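## Task

Push the charger fully and squarely into outlet number five of the power strip, counting from the end where its cord exits. The strip must remain flat on the table, and the gripper must release the charger and back away. The result only counts if it holds without the robot supporting it.

## Robot and tools

ROBOT AND FRAME
There are two arms, left_arm and right_arm. Each has six revolute joints and a parallel gripper. All reported positions use one shared frame: the origin sits on the table surface midway between the arms, +z is up, +x reaches out across the table, and left_arm is mounted on the +y side. The names left and right do not refer to sides of any camera image. Reported hand positions may be somewhat off, especially when an arm is stretched far.

GRIPPER GEOMETRY
The fingers point along the gripper's own +z axis and close along its y axis. end_effector_position is the point between the pads when closed, roughly 2 cm short of the fingertips; as the fingers shut, the tips advance about 10 mm along +z.

execute_actions
Argument actions is a list holding zero or one item. An empty list only reports the current state. A motion item is {"rows": [...], "steps": n}: 1 to 15 rows, n from 1 to 15 (default 15), each step lasting 1/30 s. One row is used per step and the final row repeats if steps outnumber rows. A wait item is {"steps": n} with n up to 300; it returns once n steps have elapsed since the previous result, and your own reply time counts toward them. Optional pictures (boolean) controls whether camera images come back.
Each row is a single flat list of exactly 14 numbers covering both arms, even if one arm should stay still: left_arm waist, shoulder, elbow, forearm roll, wrist pitch, wrist roll, opening, then right_arm in the same seven-slot order. Joint values are absolute target angles in radians, matching the Joint positions readout, not offsets. Opening runs from -1 (closed) to +1 (fully open, 0.084 m pad gap).
Stated joint ranges (rad), both arms: waist -6.283..6.283, shoulder -2.059..2.094, elbow -3.927..0.192, forearm roll -6.283..6.283, wrist pitch -1.693..3.142, wrist roll -6.283..6.283. A call is rejected (nothing is sent) if any target exceeds a range end by more than 0.010 and lies beyond that joint's last reported angle. True ends may differ by up to 0.010 from these; a target past the true end is clipped there, and the result may report "joint sent to its limit" (possibly about an earlier, still-running action). Absence of that message does not prove more travel exists.

MOTION LIMITS
Joint targets change at most 3.14 rad/s, need 0.16 s to reach that rate, and all joints of an arm are slowed together so they finish at once. Each step, a commanded target is kept within 0.623 rad of the measured angle, and if targets would move the gripper over 70 mm from where it is, they are scaled back. Between calls the arms keep heading to the last row sent until motion essentially stops or a step is HELD; fingers still in motion finish moving.

RESULT LINES
The state line lists, per arm, end_effector_position (m), end_effector_quat_wxyz, and linear/angular velocity (m/s, rad/s). Joint positions and Joint velocities give six joints (rad, rad/s) then finger gap (m, m/s) per arm. grip_measured is the actual opening on the -1..1 command scale. "joint command not followed" means a clearance check altered or blocked some targets; the rest of the row still ran. HELD flags steps where your row, fully or partly, was not sent. Joint torques are raw drive outputs with per-arm offset, scale and noise, nonzero even in free air. MOTOR HOT appears from 65 °C; at 80 °C an OVER-TEMPERATURE FAULT brakes that arm until it cools. A TORQUE FAULT occurs when contact load reaches a joint's limit (waist 44, shoulder 44, elbow 26.4, forearm roll 26.4, wrist pitch 17.6, wrist roll 17.6 N m, held weight included): the arm halts, backs that joint off slightly, pauses 10 s and drops the remainder of the call.

GRIPPING
To hold something, keep commanding an opening noticeably smaller than grip_measured; a bigger gap squeezes harder, up to about 24 N per pad for objects up to about 6 cm. Closing quickly can spike force. Re-sending the measured value still gives light pressure on narrow parts, but wide ones may slip. Occasional external tugs may act on a held part or nudge loose objects, so grip firmly.

zoom_image
Arguments: camera (cam_low, cam_left_wrist or cam_right_wrist) and region [x0, y0, x1, y1] in pixels of that camera's latest image, origin top-left, box no larger than 504 by 504. All three cameras produce 672x504 images; approximate focal lengths are about 546, 614 and 647 px respectively, with principal points near the image centre.

finished_scene
Argument scene: the current scene number (1 or 2). It is irreversible, reports whether the goal was met, and gives the next task. Answering without any tool call ends all remaining work.

CAUTIONS
Never knock anything off the table. Keep the strip flat, insert the charger aligned and fully seated, then open the gripper and withdraw before finishing. Avoid arm-to-arm contact, slams, drops and heavy pushing; move smoothly and economically.

Each tool is called after "Call:" as a command line: name --argument value for each argument, lists and objects as JSON in quotes; but a table of rows of numbers goes row by row, as --pt "numbers of a row", without its own name.

## Session

Call:
execute_actions --actions '[]'

Scene clock: 0.00 s of 4500.00 s.
left_arm: end_effector_position=(+0.1020, +0.5058, +0.2737) grip_measured=+1.00 end_effector_quat_wxyz=(-0.033, +0.814, +0.532, -0.231) end_effector_velocity=(-0.000, +0.000, +0.000) end_effector_angular_velocity=(+0.001, +0.000, +0.000) | right_arm: end_effector_position=(-0.0197, +0.2142, +0.1918) grip_measured=+1.00 end_effector_quat_wxyz=(+0.039, +0.982, +0.186, +0.008) end_effector_velocity=(+0.000, -0.000, +0.000) end_effector_angular_velocity=(-0.001, -0.000, -0.001)
Joint positions: left_arm=[ 0.567 -0.931 -0.565  0.089  1.959 -0.523  0.084] | right_arm=[ 1.499  0.584 -1.855 -0.033  1.344  1.171  0.084]
Joint velocities: left_arm=[-0.  0. -0.  0.  0. -0. -0.] | right_arm=[-0.    -0.    -0.    -0.     0.002  0.     0.   ]
Joint torques (N m, as the arm reports them, + toward a larger angle): no reading

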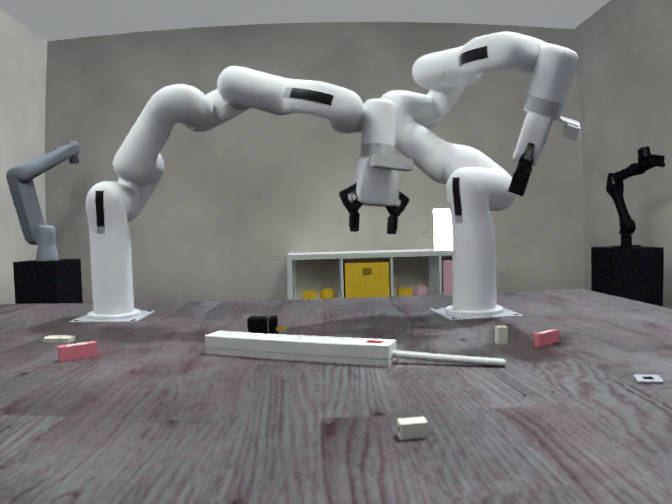

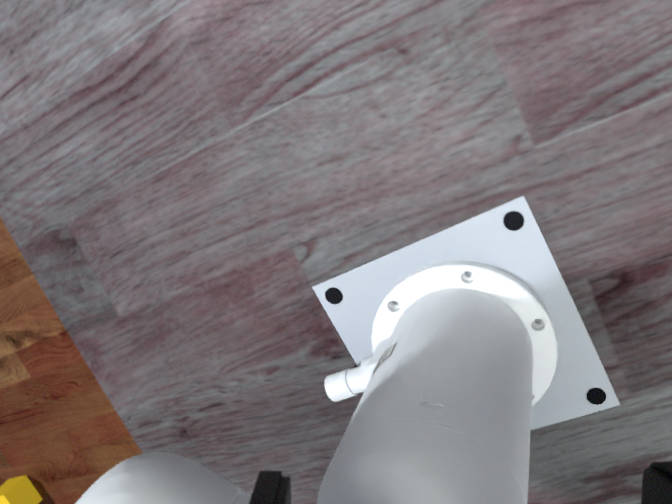

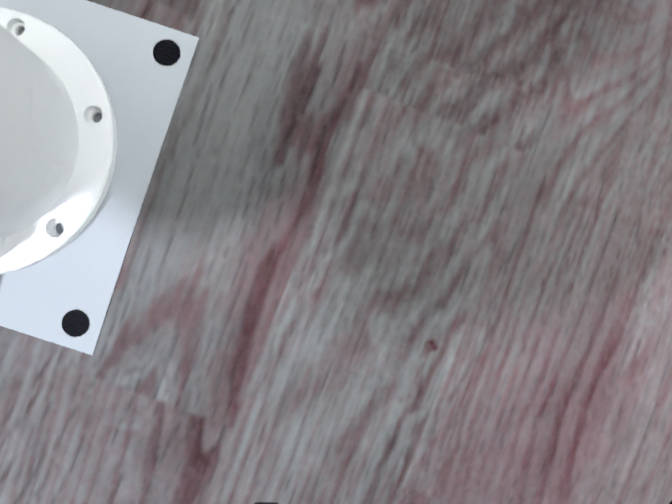

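Call:
zoom_image --camera "cam_low" --region '[190, 290, 430, 380]'

Call:
execute_actions --actions '[{"rows":[[0.567,-0.931,-0.565,0,1.5,0,1, 1.1,-0.1,-1.2,0,1.3,1.1,1]]}]' --pictures false

Call:
execute_actions --actions '[{"steps":30}]'

Region (190, 290, 430, 380) of cam_low's 672x504 image, scaled by 2.100, with more detail than that image has; it fills the top 189 rows of this view, and the rest is white.

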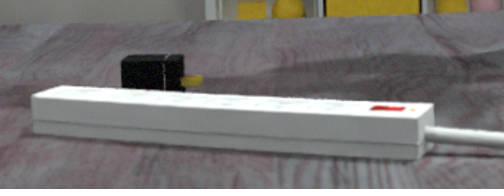

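Scene clock: 26.73 s of 4500.00 s.
left_arm: end_effector_position=(+0.2098, +0.5551, +0.2790) grip_measured=+1.00 end_effector_quat_wxyz=(+0.001, +0.950, +0.312, -0.008) end_effector_velocity=(+0.031, +0.014, +0.005) end_effector_angular_velocity=(+0.051, -0.121, -0.164) | right_arm: end_effector_position=(+0.0975, +0.1052, +0.2634) grip_measured=+1.00 end_effector_quat_wxyz=(+0.016, +0.996, +0.084, +0.001) end_effector_velocity=(+0.216, -0.323, +0.132) end_effector_angular_velocity=(+0.127, +0.016, -0.498)
Joint positions: left_arm=[ 0.567 -0.931 -0.565  0.002  1.512 -0.013  0.084] | right_arm=[ 1.255  0.172 -1.459 -0.013  1.317  1.128  0.084]
Joint velocities: left_arm=[ 0.     0.001  0.012 -0.026 -0.141  0.166 -0.   ] | right_arm=[-0.591 -1.036  0.981  0.049 -0.065 -0.106  0.   ]
Joint torques (N m, as the arm reports them, + toward a larger angle): left_arm=[  1.07  -1.01 -22.16   1.09  -1.3   -0.4 ] | right_arm=[  0.98 -22.94 -12.48  -0.45  -1.52  -0.17]
Steps of this call (steps 1 to 90: nothing new was sent; then 23.23 s passed at rest; steps 91 to 105: all 15 steps of this action). Readings (joint positions):
91: left_arm=[0.567 -0.931 -0.565 0.089 1.959 -0.522] | right_arm=[1.499 0.584 -1.855 -0.033 1.344 1.171]
92: left_arm=[0.567 -0.931 -0.565 0.088 1.955 -0.517] | right_arm=[1.497 0.580 -1.850 -0.032 1.343 1.171]
94: left_arm=[0.567 -0.931 -0.565 0.080 1.914 -0.470] | right_arm=[1.475 0.540 -1.804 -0.029 1.340 1.166]
98: left_arm=[0.567 -0.931 -0.565 0.039 1.701 -0.230] | right_arm=[1.389 0.406 -1.681 -0.024 1.332 1.152]
105: the state above

Scene clock: 27.73 s of 4500.00 s.
left_arm: end_effector_position=(+0.2124, +0.5564, +0.2797) grip_measured=+1.00 end_effector_quat_wxyz=(+0.001, +0.952, +0.306, -0.002) end_effector_velocity=(-0.001, +0.000, -0.000) end_effector_angular_velocity=(-0.001, +0.002, +0.001) | right_arm: end_effector_position=(+0.1415, +0.0155, +0.2869) grip_measured=+1.00 end_effector_quat_wxyz=(+0.000, +1.000, +0.019, -0.000) end_effector_velocity=(+0.000, -0.000, -0.000) end_effector_angular_velocity=(-0.001, +0.001, -0.000)
Joint positions: left_arm=[ 0.567 -0.931 -0.565  0.     1.5   -0.     0.084] | right_arm=[ 1.1   -0.1   -1.2    0.     1.3    1.1    0.084]
Joint velocities: left_arm=[ 0.001  0.     0.001  0.001  0.001  0.    -0.   ] | right_arm=[-0.     0.001 -0.     0.     0.001 -0.    -0.   ]
Joint torques (N m, as the arm reports them, + toward a larger angle): left_arm=[  0.96  -0.74 -22.14   0.88  -1.67  -0.43] | right_arm=[  0.16 -17.12 -13.22  -0.3   -1.67  -0.17]
Steps of this call (steps 1 to 30: the robot went on to your last target). Readings (joint positions):
1: left_arm=[0.567 -0.931 -0.565 0.002 1.508 -0.009] | right_arm=[1.235 0.137 -1.426 -0.011 1.315 1.124]
2: left_arm=[0.567 -0.931 -0.565 0.001 1.505 -0.006] | right_arm=[1.215 0.102 -1.393 -0.010 1.313 1.121]
4: left_arm=[0.567 -0.931 -0.565 0.001 1.503 -0.003] | right_arm=[1.175 0.031 -1.325 -0.006 1.308 1.114]
8: left_arm=[0.567 -0.931 -0.565 0.000 1.501 -0.001] | right_arm=[1.113 -0.076 -1.226 -0.002 1.302 1.103]
30: the state above
All arms were judged still, so your last target was given up. Only a new action makes them travel on or press farther. Fingers that are still opening or closing keep moving.

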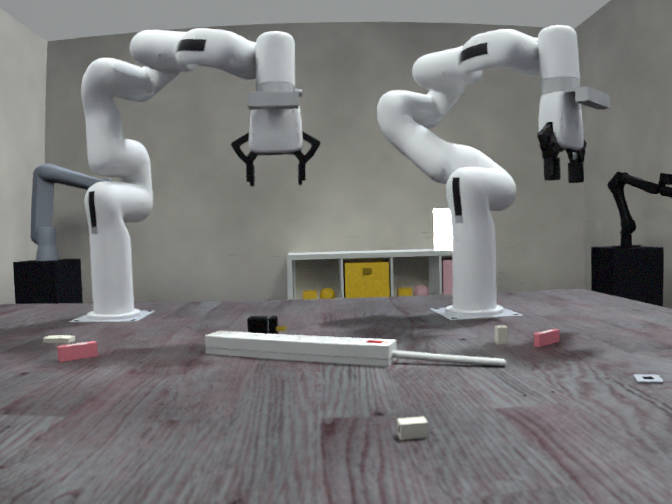

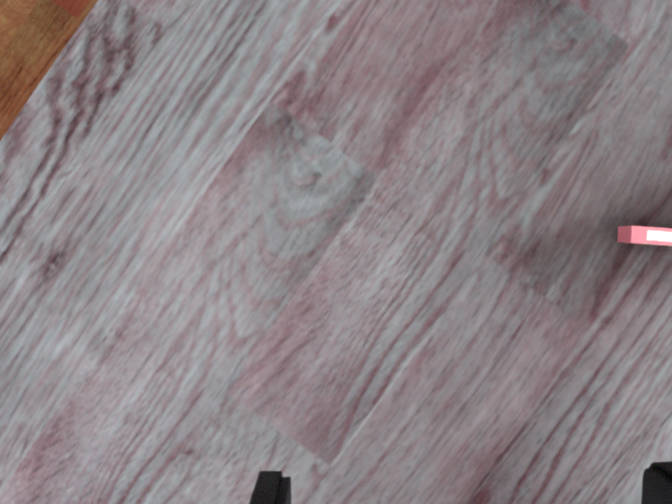

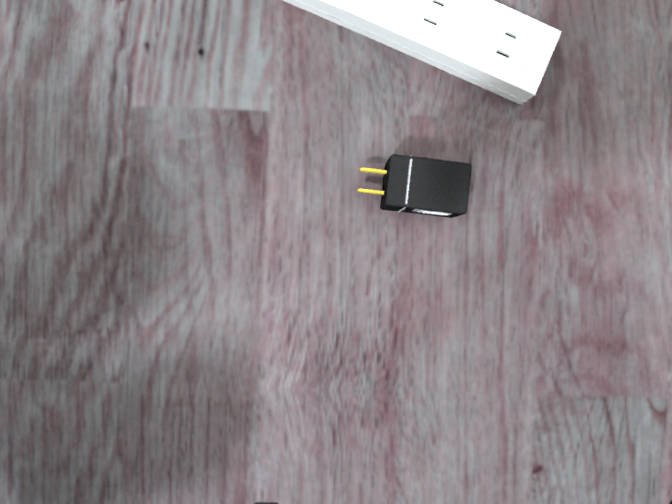

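Call:
execute_actions --actions '[{"rows":[[0.3,-0.6,-0.75,0,1.35,-1.2,1, 0.2,0.04,-0.6,0,-0.9,0,1]]}]' --pictures false

Call:
execute_actions --actions '[{"steps":20}]' --pictures false

Call:
execute_actions --actions '[{"rows":[[-1.141,0.0296,-1.0941,0,1.0645,-2.606,1, 0.0,0.04,-0.182,0,-1.429,0,1]]}]' --pictures false

Call:
execute_actions --actions '[{"steps":45}]'

Scene clock: 58.20 s of 4500.00 s.
left_arm: end_effector_position=(+0.3124, +0.5353, +0.2813) grip_measured=+1.00 end_effector_quat_wxyz=(-0.000, +0.788, +0.616, -0.001) end_effector_velocity=(+0.088, -0.033, -0.004) end_effector_angular_velocity=(+0.012, -0.011, +2.176) | right_arm: end_effector_position=(+0.2613, -0.0712, +0.1746) grip_measured=+1.00 end_effector_quat_wxyz=(-0.002, +1.000, +0.019, +0.002) end_effector_velocity=(+0.282, -0.254, -0.191) end_effector_angular_velocity=(+0.159, -0.160, -0.001)
Joint positions: left_arm=[ 0.317 -0.621 -0.737 -0.     1.36  -0.956  0.084] | right_arm=[ 0.77  -0.038 -0.938 -0.     0.969  0.769  0.084]
Joint velocities: left_arm=[-0.206  0.252 -0.149  0.002 -0.119 -2.383 -0.   ] | right_arm=[-0.848  0.118  0.503 -0.    -0.847 -0.848  0.   ]
Joint torques (N m, as the arm reports them, + toward a larger angle): left_arm=[  3.42 -10.49 -22.28   1.11  -1.38   0.55] | right_arm=[ -0.19 -18.52 -13.31  -0.26  -1.67  -0.23]
Steps of this call (steps 1 to 90: nothing new was sent; then 26.97 s passed at rest; steps 91 to 105: all 15 steps of this action). Readings (joint positions):
91: left_arm=[0.567 -0.931 -0.565 0.000 1.500 -0.000] | right_arm=[1.100 -0.100 -1.200 0.000 1.300 1.100]
92: left_arm=[0.565 -0.929 -0.566 0.000 1.499 -0.005] | right_arm=[1.097 -0.100 -1.197 0.000 1.295 1.095]
94: left_arm=[0.547 -0.906 -0.580 0.000 1.488 -0.052] | right_arm=[1.060 -0.094 -1.164 0.000 1.253 1.055]
98: left_arm=[0.440 -0.774 -0.654 -0.000 1.429 -0.319] | right_arm=[0.958 -0.069 -1.068 0.000 1.157 0.957]
105: the state above

Scene clock: 58.87 s of 4500.00 s.
left_arm: end_effector_position=(+0.3200, +0.5326, +0.2812) grip_measured=+1.00 end_effector_quat_wxyz=(+0.000, +0.713, +0.701, +0.000) end_effector_velocity=(+0.000, -0.000, -0.001) end_effector_angular_velocity=(-0.001, +0.001, +0.002) | right_arm: end_effector_position=(+0.4589, -0.2291, +0.1572) grip_measured=+1.00 end_effector_quat_wxyz=(-0.066, +0.946, +0.096, +0.304) end_effector_velocity=(+0.292, -0.117, +0.312) end_effector_angular_velocity=(+0.264, -1.848, +0.061)
Joint positions: left_arm=[ 0.3   -0.6   -0.75   0.     1.35  -1.2    0.084] | right_arm=[ 0.278  0.029 -0.646  0.    -0.016  0.112  0.084]
Joint velocities: left_arm=[-0.     0.001  0.    -0.001 -0.001 -0.002 -0.   ] | right_arm=[-0.378  0.051  0.221  0.    -2.11  -0.544  0.   ]
Joint torques (N m, as the arm reports them, + toward a larger angle): left_arm=[  0.96  -7.93 -22.36   0.73  -1.51  -0.44] | right_arm=[  2.32 -18.22 -12.1   -0.38  -2.39  -0.04]
Steps of this call (steps 1 to 20: the robot went on to your last target). Readings (joint positions):
1: left_arm=[0.311 -0.614 -0.741 -0.000 1.357 -1.029] | right_arm=[0.741 -0.034 -0.921 -0.000 0.940 0.740]
2: left_arm=[0.307 -0.609 -0.744 -0.000 1.354 -1.087] | right_arm=[0.713 -0.031 -0.905 -0.000 0.910 0.710]
4: left_arm=[0.303 -0.604 -0.747 0.000 1.352 -1.153] | right_arm=[0.657 -0.023 -0.872 -0.000 0.845 0.646]
8: left_arm=[0.301 -0.602 -0.749 0.000 1.351 -1.191] | right_arm=[0.547 -0.008 -0.806 -0.000 0.694 0.497]
20: the state above

Scene clock: 59.37 s of 4500.00 s.
left_arm: end_effector_position=(+0.4260, +0.4023, +0.2524) grip_measured=+1.00 end_effector_quat_wxyz=(-0.000, +0.713, +0.701, -0.000) end_effector_velocity=(+0.117, -0.395, -0.070) end_effector_angular_velocity=(+0.000, +0.002, -0.006) | right_arm: end_effector_position=(+0.4269, -0.3558, +0.2057) grip_measured=+1.00 end_effector_quat_wxyz=(-0.027, +0.831, +0.028, +0.555) end_effector_velocity=(-0.084, -0.127, +0.400) end_effector_angular_velocity=(+0.067, -1.787, -0.219)
Joint positions: left_arm=[-0.111 -0.273 -0.928 -0.     1.202 -1.611  0.084] | right_arm=[ 0.044  0.039 -0.259  0.    -0.957  0.015  0.084]
Joint velocities: left_arm=[-0.975  0.527 -0.287 -0.001 -0.238 -0.968  0.   ] | right_arm=[-0.252  0.004  0.444 -0.001 -2.235 -0.084  0.   ]
Joint torques (N m, as the arm reports them, + toward a larger angle): left_arm=[  1.05 -16.93 -21.37   0.7   -1.53  -0.59] | right_arm=[  2.6  -13.74  -9.63  -0.32  -2.43  -0.1 ]
Steps of this call (steps 1 to 15: all 15 steps of this action). Readings (joint positions):
1: left_arm=[0.300 -0.600 -0.750 0.000 1.350 -1.200] | right_arm=[0.266 0.031 -0.639 0.000 -0.086 0.096]
2: left_arm=[0.296 -0.596 -0.752 0.000 1.348 -1.205] | right_arm=[0.255 0.032 -0.632 -0.000 -0.152 0.083]
4: left_arm=[0.254 -0.555 -0.778 0.001 1.328 -1.250] | right_arm=[0.224 0.030 -0.594 -0.000 -0.250 0.070]
8: left_arm=[0.117 -0.426 -0.845 0.000 1.271 -1.384] | right_arm=[0.150 0.036 -0.447 0.000 -0.437 0.049]
15: the state above

Scene clock: 60.87 s of 4500.00 s.
left_arm: end_effector_position=(+0.2501, +0.0046, +0.2001) grip_measured=+1.00 end_effector_quat_wxyz=(+0.000, +0.725, +0.689, -0.000) end_effector_velocity=(-0.003, -0.002, -0.001) end_effector_angular_velocity=(+0.001, +0.001, -0.005) | right_arm: end_effector_position=(+0.3933, -0.3777, +0.2971) grip_measured=+1.00 end_effector_quat_wxyz=(-0.013, +0.707, +0.013, +0.707) end_effector_velocity=(+0.000, -0.000, +0.001) end_effector_angular_velocity=(+0.000, -0.002, -0.000)
Joint positions: left_arm=[-1.14   0.029 -1.094  0.     1.065 -2.606  0.084] | right_arm=[ 0.     0.04  -0.182 -0.    -1.429 -0.     0.084]
Joint velocities: left_arm=[-0.008  0.002 -0.    -0.    -0.001 -0.002  0.   ] | right_arm=[-0.    -0.001 -0.001 -0.    -0.     0.     0.   ]
Joint torques (N m, as the arm reports them, + toward a larger angle): left_arm=[  0.65 -22.71 -21.81   0.95  -1.57  -0.29] | right_arm=[ -0.17 -11.68  -6.38  -0.23  -1.83  -0.19]
Steps of this call (steps 1 to 45: the robot went on to your last target). Readings (joint positions):
1: left_arm=[-0.143 -0.256 -0.938 -0.000 1.194 -1.644] | right_arm=[0.036 0.039 -0.246 0.000 -1.031 0.012]
2: left_arm=[-0.176 -0.240 -0.946 -0.000 1.187 -1.676] | right_arm=[0.030 0.039 -0.235 0.000 -1.101 0.010]
4: left_arm=[-0.240 -0.211 -0.962 -0.000 1.174 -1.740] | right_arm=[0.018 0.039 -0.215 -0.000 -1.235 0.006]
8: left_arm=[-0.368 -0.162 -0.989 -0.000 1.151 -1.868] | right_arm=[0.004 0.039 -0.188 -0.000 -1.392 0.001]
45: the state above

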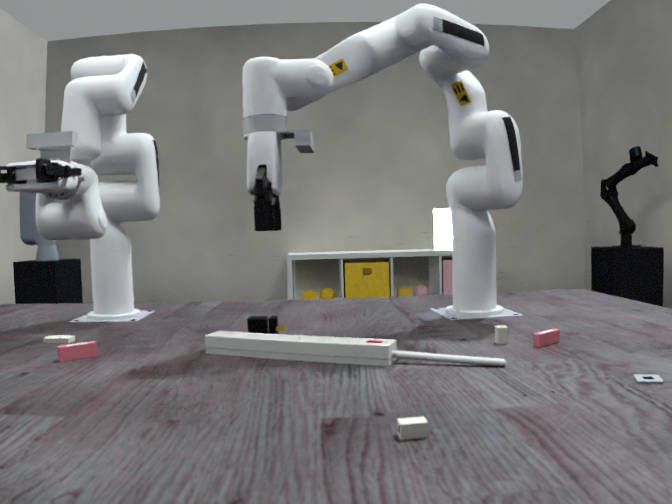

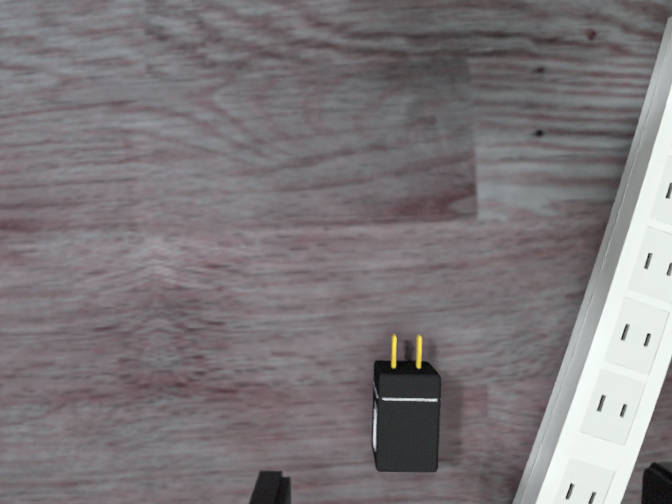

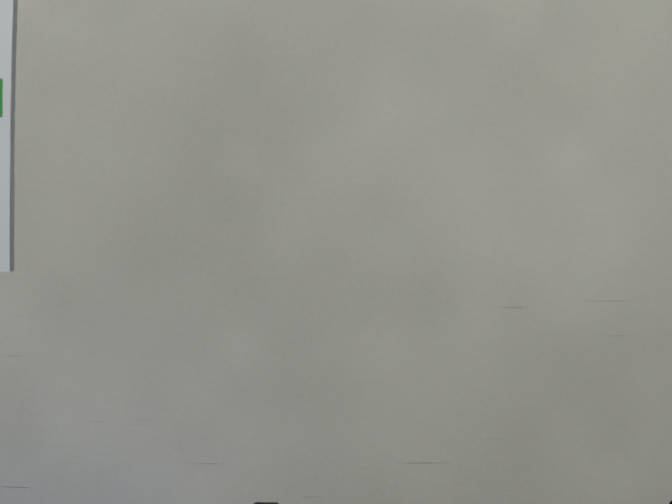

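Call:
execute_actions --actions '[{"rows":[[-1.130,0.2287,-0.9343,0,0.7056,-2.595,0.35, 0.0,0.04,-0.182,0,-1.429,0,0.35]]}]' --pictures false

Call:
execute_actions --actions '[{"steps":15}]'

Call:
zoom_image --camera "cam_low" --region '[200, 230, 340, 350]'

Scene clock: 77.20 s of 4500.00 s.
left_arm: end_effector_position=(+0.2530, +0.0088, +0.0716) grip_measured=+0.34 end_effector_quat_wxyz=(-0.002, +0.725, +0.689, +0.001) end_effector_velocity=(+0.019, -0.031, +0.004) end_effector_angular_velocity=(-0.118, -0.063, -0.000) | right_arm: end_effector_position=(+0.3933, -0.3777, +0.2971) grip_measured=+0.34 end_effector_quat_wxyz=(-0.013, +0.707, +0.013, +0.707) end_effector_velocity=(+0.000, -0.001, +0.000) end_effector_angular_velocity=(+0.000, -0.000, -0.002)
Joint positions: left_arm=[-1.13   0.225 -0.937  0.     0.716 -2.595  0.059] | right_arm=[ 0.     0.04  -0.182  0.    -1.429  0.     0.059]
Joint velocities: left_arm=[ 0.003  0.02  -0.008 -0.001 -0.145  0.004  0.   ] | right_arm=[-0.002 -0.001  0.    -0.     0.001  0.    -0.   ]
Joint torques (N m, as the arm reports them, + toward a larger angle): left_arm=[  1.02 -26.82 -20.19   0.91  -1.49  -0.45] | right_arm=[  0.   -11.48  -6.38  -0.15  -1.95  -0.23]
Steps of this call (steps 1 to 15: the robot went on to your last target; steps 16 to 90: nothing new was sent; then 12.83 s passed at rest; steps 91 to 105: all 15 steps of this action). Readings (joint positions):
91: left_arm=[-1.141 0.030 -1.094 -0.000 1.064 -2.606] | right_arm=[0.000 0.040 -0.182 -0.000 -1.429 -0.000]
92: left_arm=[-1.141 0.031 -1.093 -0.000 1.059 -2.606] | right_arm=[0.000 0.040 -0.182 0.000 -1.429 0.000]
94: left_arm=[-1.140 0.052 -1.078 -0.000 1.012 -2.604] | right_arm=[-0.000 0.040 -0.182 -0.000 -1.429 -0.000]
98: left_arm=[-1.135 0.143 -1.002 0.000 0.865 -2.600] | right_arm=[-0.000 0.040 -0.182 0.000 -1.429 0.000]
105: the state above

Scene clock: 77.70 s of 4500.00 s.
left_arm: end_effector_position=(+0.2536, +0.0078, +0.0702) grip_measured=+0.34 end_effector_quat_wxyz=(+0.000, +0.725, +0.689, -0.000) end_effector_velocity=(-0.000, +0.001, -0.001) end_effector_angular_velocity=(+0.004, +0.002, -0.000) | right_arm: end_effector_position=(+0.3933, -0.3777, +0.2971) grip_measured=+0.34 end_effector_quat_wxyz=(-0.013, +0.707, +0.013, +0.707) end_effector_velocity=(+0.000, -0.000, -0.000) end_effector_angular_velocity=(-0.000, +0.000, -0.001)
Joint positions: left_arm=[-1.13   0.228 -0.934 -0.     0.706 -2.595  0.059] | right_arm=[ 0.     0.04  -0.182  0.    -1.429  0.     0.059]
Joint velocities: left_arm=[0.001 0.002 0.001 0.    0.001 0.    0.   ] | right_arm=[-0.001  0.    -0.     0.     0.    -0.    -0.   ]
Joint torques (N m, as the arm reports them, + toward a larger angle): left_arm=[  0.81 -24.45 -19.06   0.86  -1.6   -0.37] | right_arm=[  0.04 -11.72  -6.4   -0.23  -1.79  -0.15]
Steps of this call (steps 1 to 15: the robot went on to your last target). Readings (joint positions):
1: left_arm=[-1.130 0.226 -0.937 0.000 0.712 -2.595] | right_arm=[0.000 0.040 -0.182 0.000 -1.429 -0.000]
2: left_arm=[-1.130 0.226 -0.938 -0.000 0.710 -2.595] | right_arm=[-0.000 0.040 -0.182 0.000 -1.429 -0.000]
4: left_arm=[-1.130 0.226 -0.937 -0.000 0.707 -2.595] | right_arm=[-0.000 0.040 -0.182 0.000 -1.429 0.000]
8: left_arm=[-1.130 0.227 -0.935 -0.000 0.706 -2.595] | right_arm=[0.000 0.040 -0.182 -0.000 -1.429 -0.000]
15: the state above

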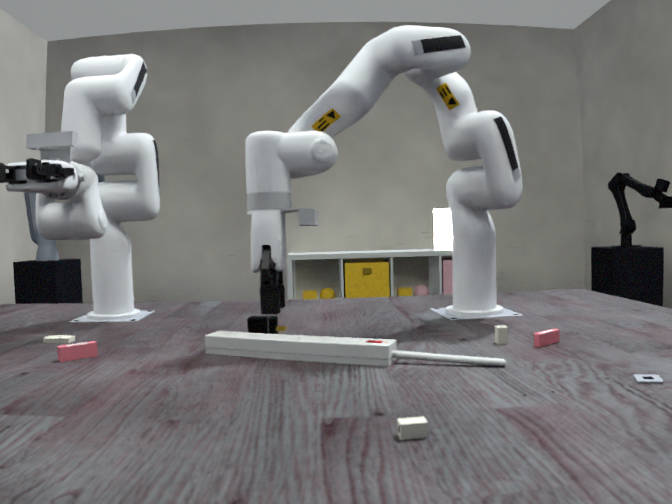

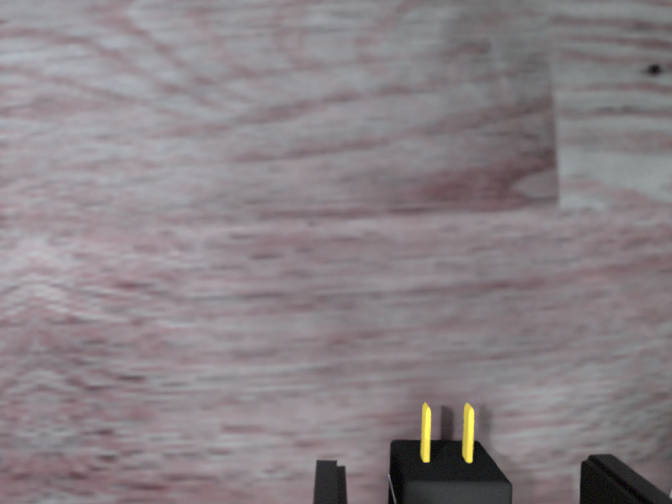

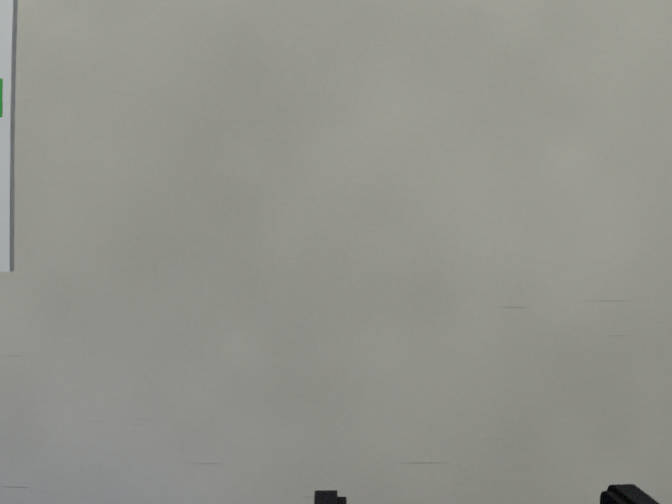

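Region (200, 230, 340, 350) of cam_low's 672x504 image, scaled by 3.600, with more detail than that image has; it fills the top 432 rows of this view, and the rest is white.

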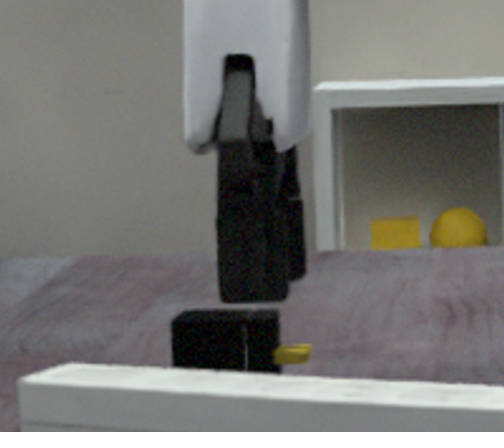

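Call:
execute_actions --actions '[{"rows":[[-1.127,0.26,-0.9295,0,0.6695,-2.592,0.35, 0.0,0.04,-0.182,0,-1.429,0,0.35],[-1.127,0.26,-0.9295,0,0.6695,-2.592,0.35, 0.0,0.04,-0.182,0,-1.429,0,0.35],[-1.127,0.26,-0.9295,0,0.6695,-2.592,0.35, 0.0,0.04,-0.182,0,-1.429,0,0.35],[-1.126,0.295,-0.9245,0,0.6295,-2.591,0.35, 0.0,0.04,-0.182,0,-1.429,0,0.35],[-1.126,0.295,-0.9245,0,0.6295,-2.591,0.35, 0.0,0.04,-0.182,0,-1.429,0,0.35],[-1.126,0.295,-0.9245,0,0.6295,-2.591,0.35, 0.0,0.04,-0.182,0,-1.429,0,0.35],[-1.126,0.327,-0.9199,0,0.5929,-2.591,0.35, 0.0,0.04,-0.182,0,-1.429,0,0.35]]}]' --pictures false

Call:
execute_actions --actions '[{"rows":[[-1.126,0.327,-0.9199,0,0.5929,-2.591,0.2, 0.0,0.04,-0.182,0,-1.429,0,0.35],[-1.126,0.327,-0.9199,0,0.5929,-2.591,0.1, 0.0,0.04,-0.182,0,-1.429,0,0.35],[-1.126,0.327,-0.9199,0,0.5929,-2.591,0, 0.0,0.04,-0.182,0,-1.429,0,0.35],[-1.126,0.327,-0.9199,0,0.5929,-2.591,-0.1, 0.0,0.04,-0.182,0,-1.429,0,0.35],[-1.126,0.327,-0.9199,0,0.5929,-2.591,-0.15, 0.0,0.04,-0.182,0,-1.429,0,0.35],[-1.126,0.327,-0.9199,0,0.5929,-2.591,-0.2, 0.0,0.04,-0.182,0,-1.429,0,0.35],[-1.126,0.327,-0.9199,0,0.5929,-2.591,-0.25, 0.0,0.04,-0.182,0,-1.429,0,0.35],[-1.126,0.327,-0.9199,0,0.5929,-2.591,-0.3, 0.0,0.04,-0.182,0,-1.429,0,0.35],[-1.126,0.327,-0.9199,0,0.5929,-2.591,-0.35, 0.0,0.04,-0.182,0,-1.429,0,0.35],[-1.126,0.327,-0.9199,0,0.5929,-2.591,-0.4, 0.0,0.04,-0.182,0,-1.429,0,0.35],[-1.126,0.327,-0.9199,0,0.5929,-2.591,-0.5, 0.0,0.04,-0.182,0,-1.429,0,0.35],[-1.126,0.327,-0.9199,0,0.5929,-2.591,-0.7, 0.0,0.04,-0.182,0,-1.429,0,0.35]]}]'

Scene clock: 99.77 s of 4500.00 s.
left_arm: end_effector_position=(+0.2551, +0.0090, +0.0276) grip_measured=+0.34 end_effector_quat_wxyz=(-0.000, +0.725, +0.689, +0.000) end_effector_velocity=(+0.008, -0.015, +0.006) end_effector_angular_velocity=(-0.043, -0.024, -0.001) | right_arm: end_effector_position=(+0.3933, -0.3777, +0.2971) grip_measured=+0.34 end_effector_quat_wxyz=(-0.013, +0.707, +0.013, +0.707) end_effector_velocity=(+0.000, -0.001, -0.001) end_effector_angular_velocity=(+0.000, +0.004, -0.002)
Joint positions: left_arm=[-1.126  0.325 -0.92   0.     0.595 -2.591  0.059] | right_arm=[ 0.     0.04  -0.182 -0.    -1.429  0.     0.059]
Joint velocities: left_arm=[-0.     0.006 -0.018  0.    -0.037  0.001  0.   ] | right_arm=[-0.002  0.002  0.     0.     0.002  0.     0.   ]
Joint torques (N m, as the arm reports them, + toward a larger angle): left_arm=[  1.04 -25.93 -17.73   0.74  -1.44  -0.34] | right_arm=[  0.11 -11.55  -6.27  -0.12  -1.91  -0.17]
Steps of this call (steps 1 to 15: the robot went on to your last target; steps 16 to 90: nothing new was sent; then 18.57 s passed at rest; steps 91 to 105: all 15 steps of this action). Readings (joint positions):
91: left_arm=[-1.130 0.229 -0.934 -0.000 0.705 -2.595] | right_arm=[-0.000 0.040 -0.182 0.000 -1.429 0.000]
92: left_arm=[-1.130 0.231 -0.934 -0.000 0.701 -2.595] | right_arm=[-0.000 0.040 -0.182 0.000 -1.429 0.000]
94: left_arm=[-1.128 0.246 -0.933 -0.000 0.684 -2.593] | right_arm=[-0.000 0.040 -0.182 -0.000 -1.429 0.000]
98: left_arm=[-1.126 0.288 -0.925 0.000 0.638 -2.591] | right_arm=[-0.000 0.040 -0.182 0.000 -1.429 0.000]
105: the state above

Scene clock: 100.27 s of 4500.00 s.
left_arm: end_effector_position=(+0.2553, +0.0087, +0.0272) grip_measured=-0.32 end_effector_quat_wxyz=(+0.000, +0.725, +0.689, -0.000) end_effector_velocity=(-0.001, +0.000, -0.000) end_effector_angular_velocity=(+0.002, +0.001, -0.001) | right_arm: end_effector_position=(+0.3933, -0.3777, +0.2971) grip_measured=+0.34 end_effector_quat_wxyz=(-0.013, +0.707, +0.013, +0.707) end_effector_velocity=(+0.000, +0.000, +0.001) end_effector_angular_velocity=(-0.001, -0.002, +0.000)
Joint positions: left_arm=[-1.126  0.327 -0.92   0.     0.593 -2.591  0.03 ] | right_arm=[-0.     0.04  -0.182 -0.    -1.429  0.     0.059]
Joint velocities: left_arm=[-0.001  0.001 -0.    -0.     0.002 -0.     0.   ] | right_arm=[ 0.    -0.001 -0.001  0.    -0.    -0.001 -0.   ]
Joint torques (N m, as the arm reports them, + toward a larger angle): left_arm=[  0.94 -25.04 -17.46   0.83  -1.5   -0.41] | right_arm=[ -0.02 -11.54  -6.49  -0.17  -1.91  -0.17]
Steps of this call (steps 1 to 15: all 15 steps of this action). Readings (joint positions):
1: left_arm=[-1.126 0.325 -0.921 -0.000 0.594 -2.591] | right_arm=[0.000 0.040 -0.182 -0.000 -1.429 -0.000]
2: left_arm=[-1.126 0.326 -0.921 -0.000 0.594 -2.591] | right_arm=[0.000 0.040 -0.182 -0.000 -1.429 -0.000]
4: left_arm=[-1.126 0.326 -0.921 -0.000 0.593 -2.591] | right_arm=[0.000 0.040 -0.182 0.000 -1.429 -0.000]
8: left_arm=[-1.126 0.327 -0.920 -0.000 0.593 -2.591] | right_arm=[-0.000 0.040 -0.182 0.000 -1.429 0.000]
15: the state above

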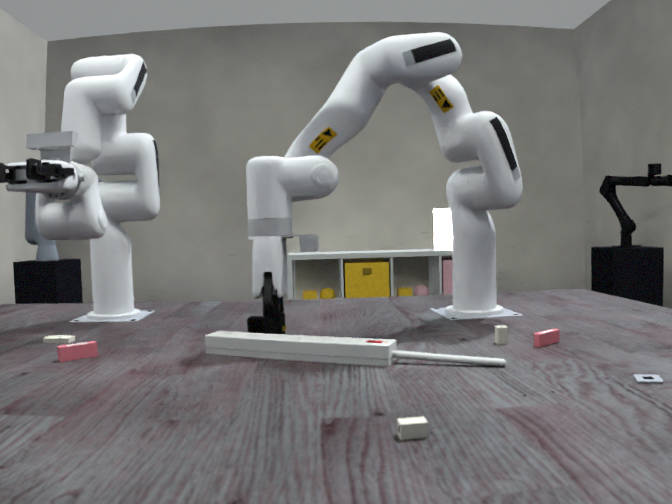

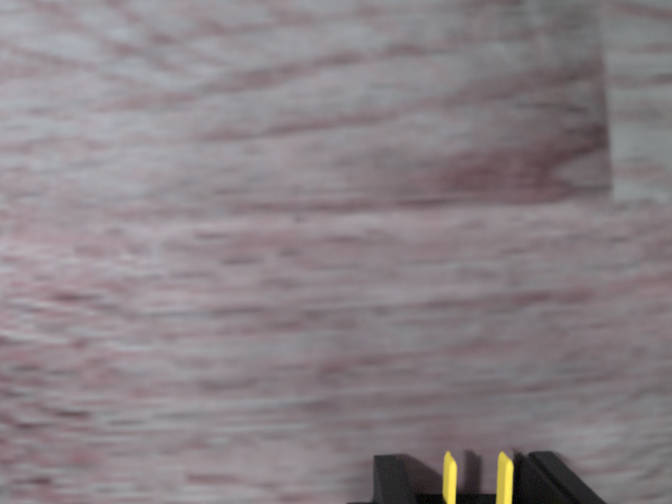

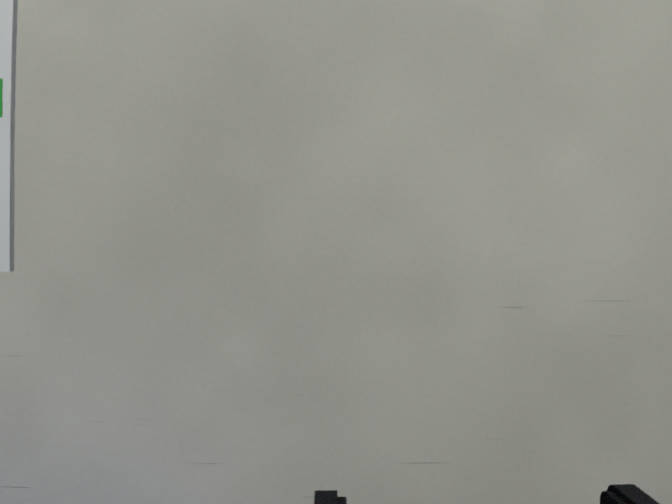

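Call:
execute_actions --actions '[{"rows":[[-1.126,0.28,-0.927,0,0.647,-2.591,-0.7, 0.0,0.04,-0.182,0,-1.429,0,0.35],[-1.126,0.28,-0.927,0,0.647,-2.591,-0.7, 0.0,0.04,-0.182,0,-1.429,0,0.35],[-1.126,0.2287,-0.9343,0,0.7056,-2.591,-0.7, 0.0,0.04,-0.182,0,-1.429,0,0.35],[-1.126,0.2287,-0.9343,0,0.7056,-2.591,-0.7, 0.0,0.04,-0.182,0,-1.429,0,0.35],[-1.126,0.2287,-0.9343,0,0.7056,-2.591,-0.7, 0.0,0.04,-0.182,0,-1.429,0,0.35],[-1.1876,-0.4257,-0.9547,0,1.3804,-2.2706,-0.7, 0.3,0.04,-0.182,0,-1.429,0,0.35]]}]' --pictures false

Call:
execute_actions --actions '[{"steps":15}]' --pictures false

Call:
execute_actions --actions '[{"rows":[[-1.1876,-0.4257,-0.9547,0,1.3804,-2.2706,-0.7, 1.1,0.04,-0.182,0,-1.429,0,0.35]]}]' --pictures false

Call:
execute_actions --actions '[{"steps":30}]'

Call:
zoom_image --camera "cam_low" --region '[200, 80, 400, 240]'

Scene clock: 121.67 s of 4500.00 s.
left_arm: end_effector_position=(+0.2339, +0.0245, +0.1686) grip_measured=-0.32 end_effector_quat_wxyz=(+0.002, +0.776, +0.630, -0.000) end_effector_velocity=(-0.107, +0.118, +0.380) end_effector_angular_velocity=(+0.015, +0.006, -0.560) | right_arm: end_effector_position=(+0.3750, -0.2674, +0.2972) grip_measured=+0.34 end_effector_quat_wxyz=(-0.103, +0.699, +0.103, +0.700) end_effector_velocity=(-0.087, +0.287, -0.000) end_effector_angular_velocity=(-0.002, +0.001, +0.682)
Joint positions: left_arm=[-1.151 -0.02  -0.941 -0.     0.957 -2.461  0.03 ] | right_arm=[ 0.254  0.04  -0.182 -0.001 -1.429 -0.     0.059]
Joint velocities: left_arm=[-0.092 -1.001 -0.025 -0.001  1.042  0.469  0.   ] | right_arm=[ 0.675 -0.001  0.003 -0.007 -0.001 -0.     0.   ]
Joint torques (N m, as the arm reports them, + toward a larger angle): left_arm=[  0.66 -21.53 -21.32   0.95  -1.82  -0.66] | right_arm=[ -7.24 -11.39  -6.23   0.07  -1.91  -0.19]
Steps of this call (steps 1 to 15: the robot went on to your last target; steps 16 to 90: nothing new was sent; then 17.90 s passed at rest; steps 91 to 105: all 15 steps of this action). Readings (joint positions):
91: left_arm=[-1.126 0.327 -0.920 0.000 0.593 -2.591] | right_arm=[-0.000 0.040 -0.182 0.000 -1.429 0.000]
92: left_arm=[-1.126 0.324 -0.920 -0.000 0.598 -2.591] | right_arm=[-0.000 0.040 -0.182 -0.000 -1.429 0.000]
94: left_arm=[-1.126 0.302 -0.919 0.000 0.629 -2.591] | right_arm=[-0.000 0.040 -0.182 -0.000 -1.429 0.000]
98: left_arm=[-1.128 0.218 -0.932 -0.000 0.716 -2.576] | right_arm=[0.018 0.040 -0.182 0.001 -1.429 0.000]
105: the state above

Scene clock: 122.17 s of 4500.00 s.
left_arm: end_effector_position=(+0.1817, +0.0980, +0.3061) grip_measured=-0.32 end_effector_quat_wxyz=(+0.001, +0.841, +0.540, -0.000) end_effector_velocity=(-0.021, +0.039, -0.008) end_effector_angular_velocity=(+0.098, +0.045, -0.061) | right_arm: end_effector_position=(+0.3687, -0.2484, +0.2971) grip_measured=+0.34 end_effector_quat_wxyz=(-0.119, +0.697, +0.119, +0.697) end_effector_velocity=(-0.000, +0.002, -0.001) end_effector_angular_velocity=(-0.001, +0.002, +0.003)
Joint positions: left_arm=[-1.187 -0.418 -0.955 -0.     1.371 -2.275  0.03 ] | right_arm=[ 0.299  0.04  -0.182  0.    -1.429  0.     0.059]
Joint velocities: left_arm=[-0.008 -0.059  0.046  0.001  0.121  0.053 -0.   ] | right_arm=[ 0.003  0.001 -0.001 -0.     0.002 -0.    -0.   ]
Joint torques (N m, as the arm reports them, + toward a larger angle): left_arm=[  1.61 -10.2  -22.73   0.95  -1.81  -0.53] | right_arm=[ -0.12 -11.46  -6.3   -0.24  -1.87  -0.2 ]
Steps of this call (steps 1 to 15: the robot went on to your last target). Readings (joint positions):
1: left_arm=[-1.154 -0.053 -0.942 -0.000 0.992 -2.445] | right_arm=[0.272 0.040 -0.182 -0.001 -1.429 -0.000]
2: left_arm=[-1.157 -0.087 -0.943 -0.000 1.027 -2.430] | right_arm=[0.283 0.040 -0.182 -0.001 -1.429 -0.000]
4: left_arm=[-1.163 -0.154 -0.946 -0.000 1.096 -2.398] | right_arm=[0.292 0.040 -0.182 -0.000 -1.429 -0.000]
8: left_arm=[-1.175 -0.287 -0.950 -0.000 1.235 -2.336] | right_arm=[0.298 0.040 -0.182 0.000 -1.429 0.000]
15: the state above

Scene clock: 122.67 s of 4500.00 s.
left_arm: end_effector_position=(+0.1803, +0.1003, +0.3078) grip_measured=-0.32 end_effector_quat_wxyz=(-0.000, +0.843, +0.538, +0.000) end_effector_velocity=(-0.000, +0.000, +0.001) end_effector_angular_velocity=(-0.002, -0.000, +0.000) | right_arm: end_effector_position=(+0.2675, -0.0854, +0.2972) grip_measured=+0.34 end_effector_quat_wxyz=(-0.267, +0.655, +0.267, +0.655) end_effector_velocity=(-0.322, +0.328, -0.001) end_effector_angular_velocity=(-0.003, +0.003, +1.041)
Joint positions: left_arm=[-1.188 -0.425 -0.955  0.     1.38  -2.271  0.03 ] | right_arm=[ 0.737  0.04  -0.182 -0.    -1.429 -0.     0.059]
Joint velocities: left_arm=[ 0.001 -0.002 -0.    -0.001  0.001  0.    -0.   ] | right_arm=[ 1.042  0.001  0.001  0.     0.001 -0.     0.   ]
Joint torques (N m, as the arm reports them, + toward a larger angle): left_arm=[  1.04 -12.13 -22.67   0.8   -1.64  -0.49] | right_arm=[ -0.63 -11.86  -6.14  -0.09  -1.98  -0.16]
Steps of this call (steps 1 to 15: all 15 steps of this action). Readings (joint positions):
1: left_arm=[-1.187 -0.420 -0.954 0.000 1.374 -2.273] | right_arm=[0.300 0.040 -0.182 0.000 -1.429 0.000]
2: left_arm=[-1.187 -0.421 -0.953 0.000 1.376 -2.272] | right_arm=[0.303 0.040 -0.182 0.000 -1.429 0.000]
4: left_arm=[-1.187 -0.422 -0.953 0.000 1.379 -2.271] | right_arm=[0.346 0.040 -0.182 0.001 -1.429 0.000]
8: left_arm=[-1.187 -0.424 -0.954 0.000 1.380 -2.271] | right_arm=[0.494 0.040 -0.182 -0.000 -1.429 -0.000]
15: the state above

Scene clock: 123.67 s of 4500.00 s.
left_arm: end_effector_position=(+0.1803, +0.1003, +0.3080) grip_measured=-0.32 end_effector_quat_wxyz=(-0.000, +0.843, +0.538, -0.000) end_effector_velocity=(+0.000, -0.000, -0.000) end_effector_angular_velocity=(-0.001, -0.001, -0.001) | right_arm: end_effector_position=(+0.1374, +0.0063, +0.2971) grip_measured=+0.34 end_effector_quat_wxyz=(-0.381, +0.596, +0.381, +0.596) end_effector_velocity=(-0.000, +0.000, -0.001) end_effector_angular_velocity=(-0.003, +0.002, +0.001)
Joint positions: left_arm=[-1.188 -0.426 -0.955  0.     1.38  -2.271  0.03 ] | right_arm=[ 1.1    0.04  -0.182  0.    -1.429  0.     0.059]
Joint velocities: left_arm=[-0.     0.     0.001  0.    -0.002  0.001 -0.   ] | right_arm=[ 0.001  0.001  0.    -0.     0.002  0.    -0.   ]
Joint torques (N m, as the arm reports them, + toward a larger angle): left_arm=[  0.79 -12.14 -22.74   0.87  -1.61  -0.39] | right_arm=[ -0.04 -11.43  -6.42  -0.21  -1.97  -0.16]
Steps of this call (steps 1 to 30: the robot went on to your last target). Readings (joint positions):
1: left_arm=[-1.188 -0.425 -0.955 0.000 1.380 -2.271] | right_arm=[0.772 0.040 -0.182 -0.000 -1.429 -0.000]
2: left_arm=[-1.188 -0.425 -0.955 0.000 1.380 -2.271] | right_arm=[0.807 0.040 -0.182 -0.000 -1.429 -0.000]
4: left_arm=[-1.188 -0.426 -0.955 0.000 1.380 -2.271] | right_arm=[0.876 0.040 -0.182 -0.000 -1.429 -0.000]
8: left_arm=[-1.188 -0.426 -0.955 0.000 1.380 -2.271] | right_arm=[1.014 0.040 -0.182 -0.000 -1.429 -0.000]
30: the state above
All arms were judged still, so your last target was given up. Only a new action makes them travel on or press farther. Fingers that are still opening or closing keep moving.

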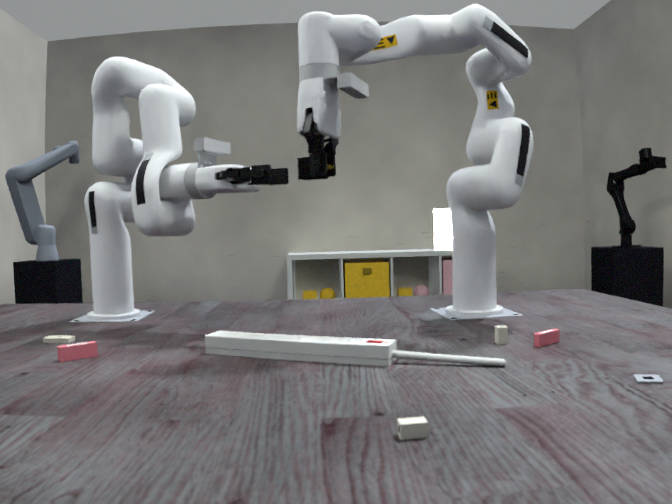

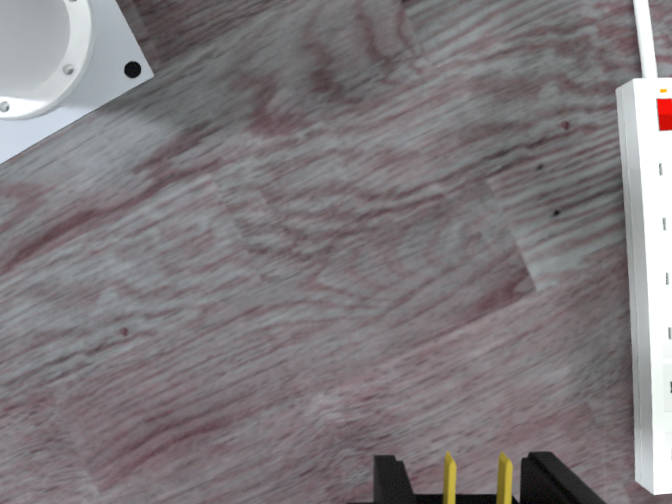

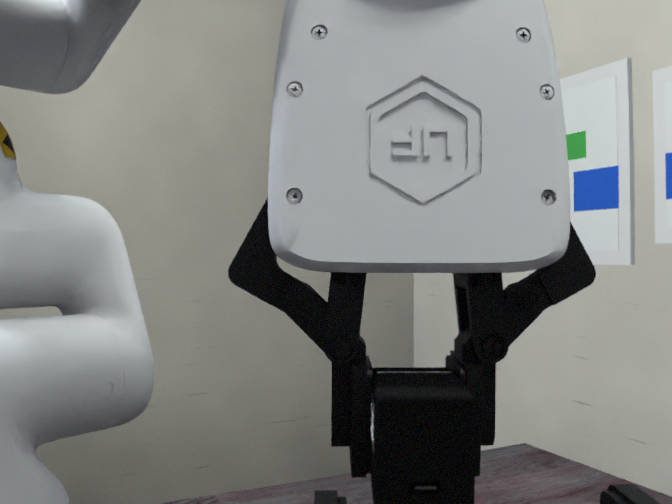

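Region (200, 80, 400, 240) of cam_low's 672x504 image, scaled by 2.520, with more detail than that image has; it fills the top 403 rows of this view, and the rest is white.

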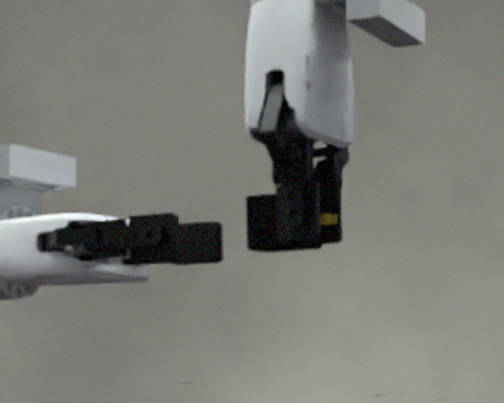

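Call:
zoom_image --camera "cam_right_wrist" --region '[300, 330, 672, 504]'

Region (300, 330, 672, 504) of cam_right_wrist's 672x504 image, scaled by 1.355, with more detail than that image has; it fills the top 236 rows of this view, and the rest is white.

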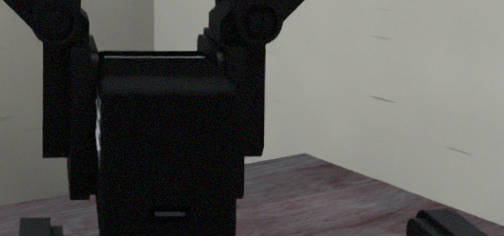

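Call:
execute_actions --actions '[{"rows":[[-1.1876,-0.4257,-0.9547,0,1.3804,-2.2706,-0.7, 1.109,0.06,-0.23,0,-1.401,0,0.35],[-1.1876,-0.4257,-0.9547,0,1.3804,-2.2706,-0.7, 1.109,0.06,-0.23,0,-1.401,0,0.35],[-1.1876,-0.4257,-0.9547,0,1.3804,-2.2706,-0.7, 1.109,0.083,-0.28,0,-1.374,0,0.35],[-1.1876,-0.4257,-0.9547,0,1.3804,-2.2706,-0.7, 1.109,0.083,-0.28,0,-1.374,0,0.35],[-1.1876,-0.4257,-0.9547,0,1.3804,-2.2706,-0.7, 1.109,0.1052,-0.3254,0,-1.3506,0,0.35]]}]'

Call:
zoom_image --camera "cam_low" --region '[230, 110, 370, 220]'

Call:
zoom_image --camera "cam_right_wrist" --region '[300, 330, 672, 504]'

Scene clock: 141.13 s of 4500.00 s.
left_arm: end_effector_position=(+0.1803, +0.1003, +0.3080) grip_measured=-0.32 end_effector_quat_wxyz=(-0.000, +0.843, +0.538, -0.000) end_effector_velocity=(+0.000, +0.000, +0.000) end_effector_angular_velocity=(-0.000, +0.000, +0.001) | right_arm: end_effector_position=(+0.1514, +0.0470, +0.3028) grip_measured=+0.34 end_effector_quat_wxyz=(-0.384, +0.594, +0.384, +0.594) end_effector_velocity=(+0.002, +0.004, +0.000) end_effector_angular_velocity=(-0.001, +0.000, +0.000)
Joint positions: left_arm=[-1.188 -0.426 -0.955 -0.     1.38  -2.271  0.03 ] | right_arm=[ 1.109  0.104 -0.323  0.    -1.352 -0.     0.059]
Joint velocities: left_arm=[ 0.001 -0.    -0.001 -0.     0.     0.    -0.   ] | right_arm=[ 0.     0.007 -0.016  0.     0.01  -0.     0.   ]
Joint torques (N m, as the arm reports them, + toward a larger angle): left_arm=[  1.13 -12.42 -22.77   0.88  -1.61  -0.31] | right_arm=[  0.05 -14.18  -7.22  -0.17  -1.85  -0.13]
Steps of this call (steps 1 to 90: nothing new was sent; then 13.97 s passed at rest; steps 91 to 105: all 15 steps of this action). Readings (joint positions):
91: left_arm=[-1.188 -0.426 -0.955 0.000 1.380 -2.271] | right_arm=[1.100 0.040 -0.182 0.000 -1.429 0.000]
92: left_arm=[-1.188 -0.426 -0.955 -0.000 1.380 -2.271] | right_arm=[1.101 0.042 -0.186 0.000 -1.426 0.000]
94: left_arm=[-1.188 -0.426 -0.955 0.000 1.380 -2.271] | right_arm=[1.105 0.053 -0.212 0.000 -1.411 -0.000]
98: left_arm=[-1.188 -0.426 -0.955 -0.000 1.380 -2.271] | right_arm=[1.108 0.090 -0.294 -0.000 -1.368 -0.000]
105: the state above

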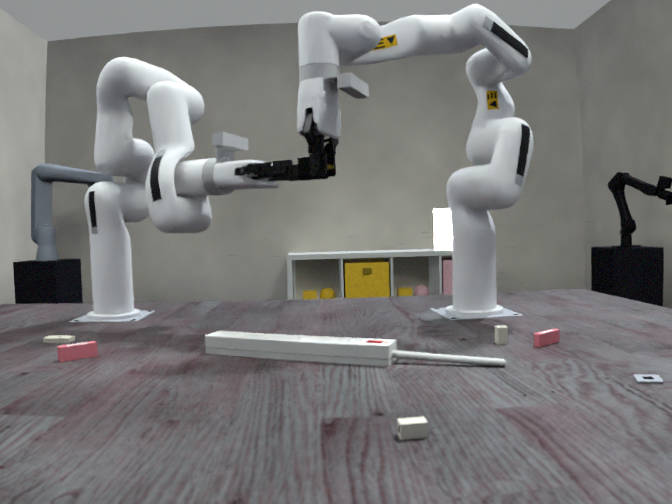

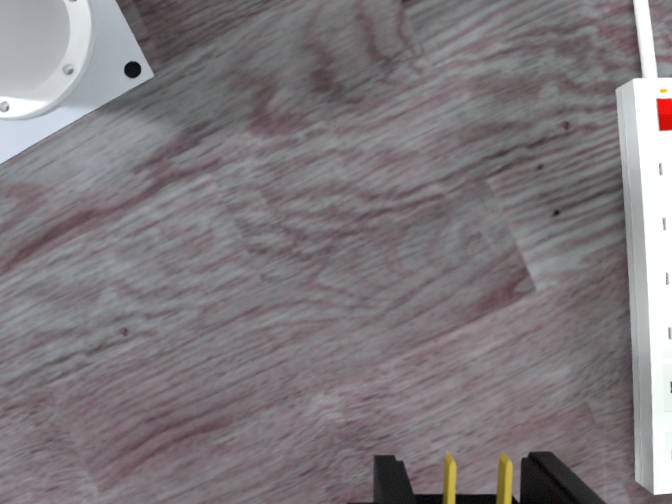

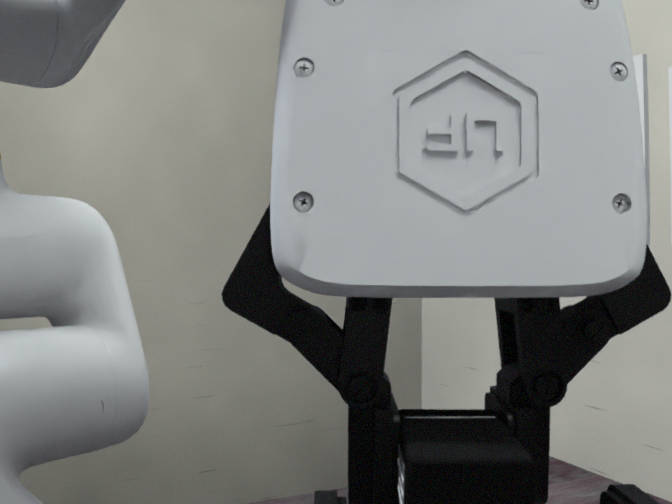

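Region (230, 110, 370, 220) of cam_low's 672x504 image, scaled by 3.600, with more detail than that image has; it fills the top 396 rows of this view, and the rest is white.

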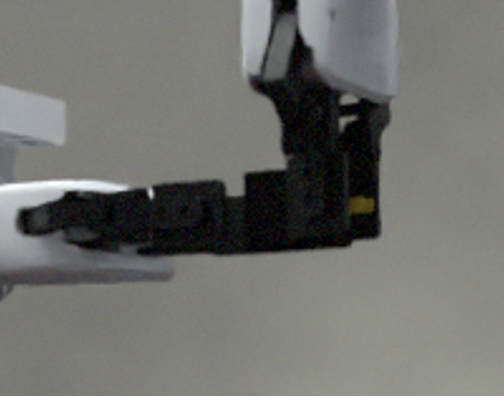

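Region (300, 330, 672, 504) of cam_right_wrist's 672x504 image, scaled by 1.355, with more detail than that image has; it fills the top 236 rows of this view, and the rest is white.

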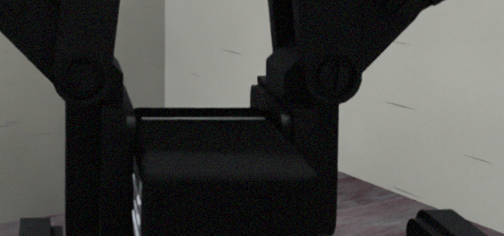

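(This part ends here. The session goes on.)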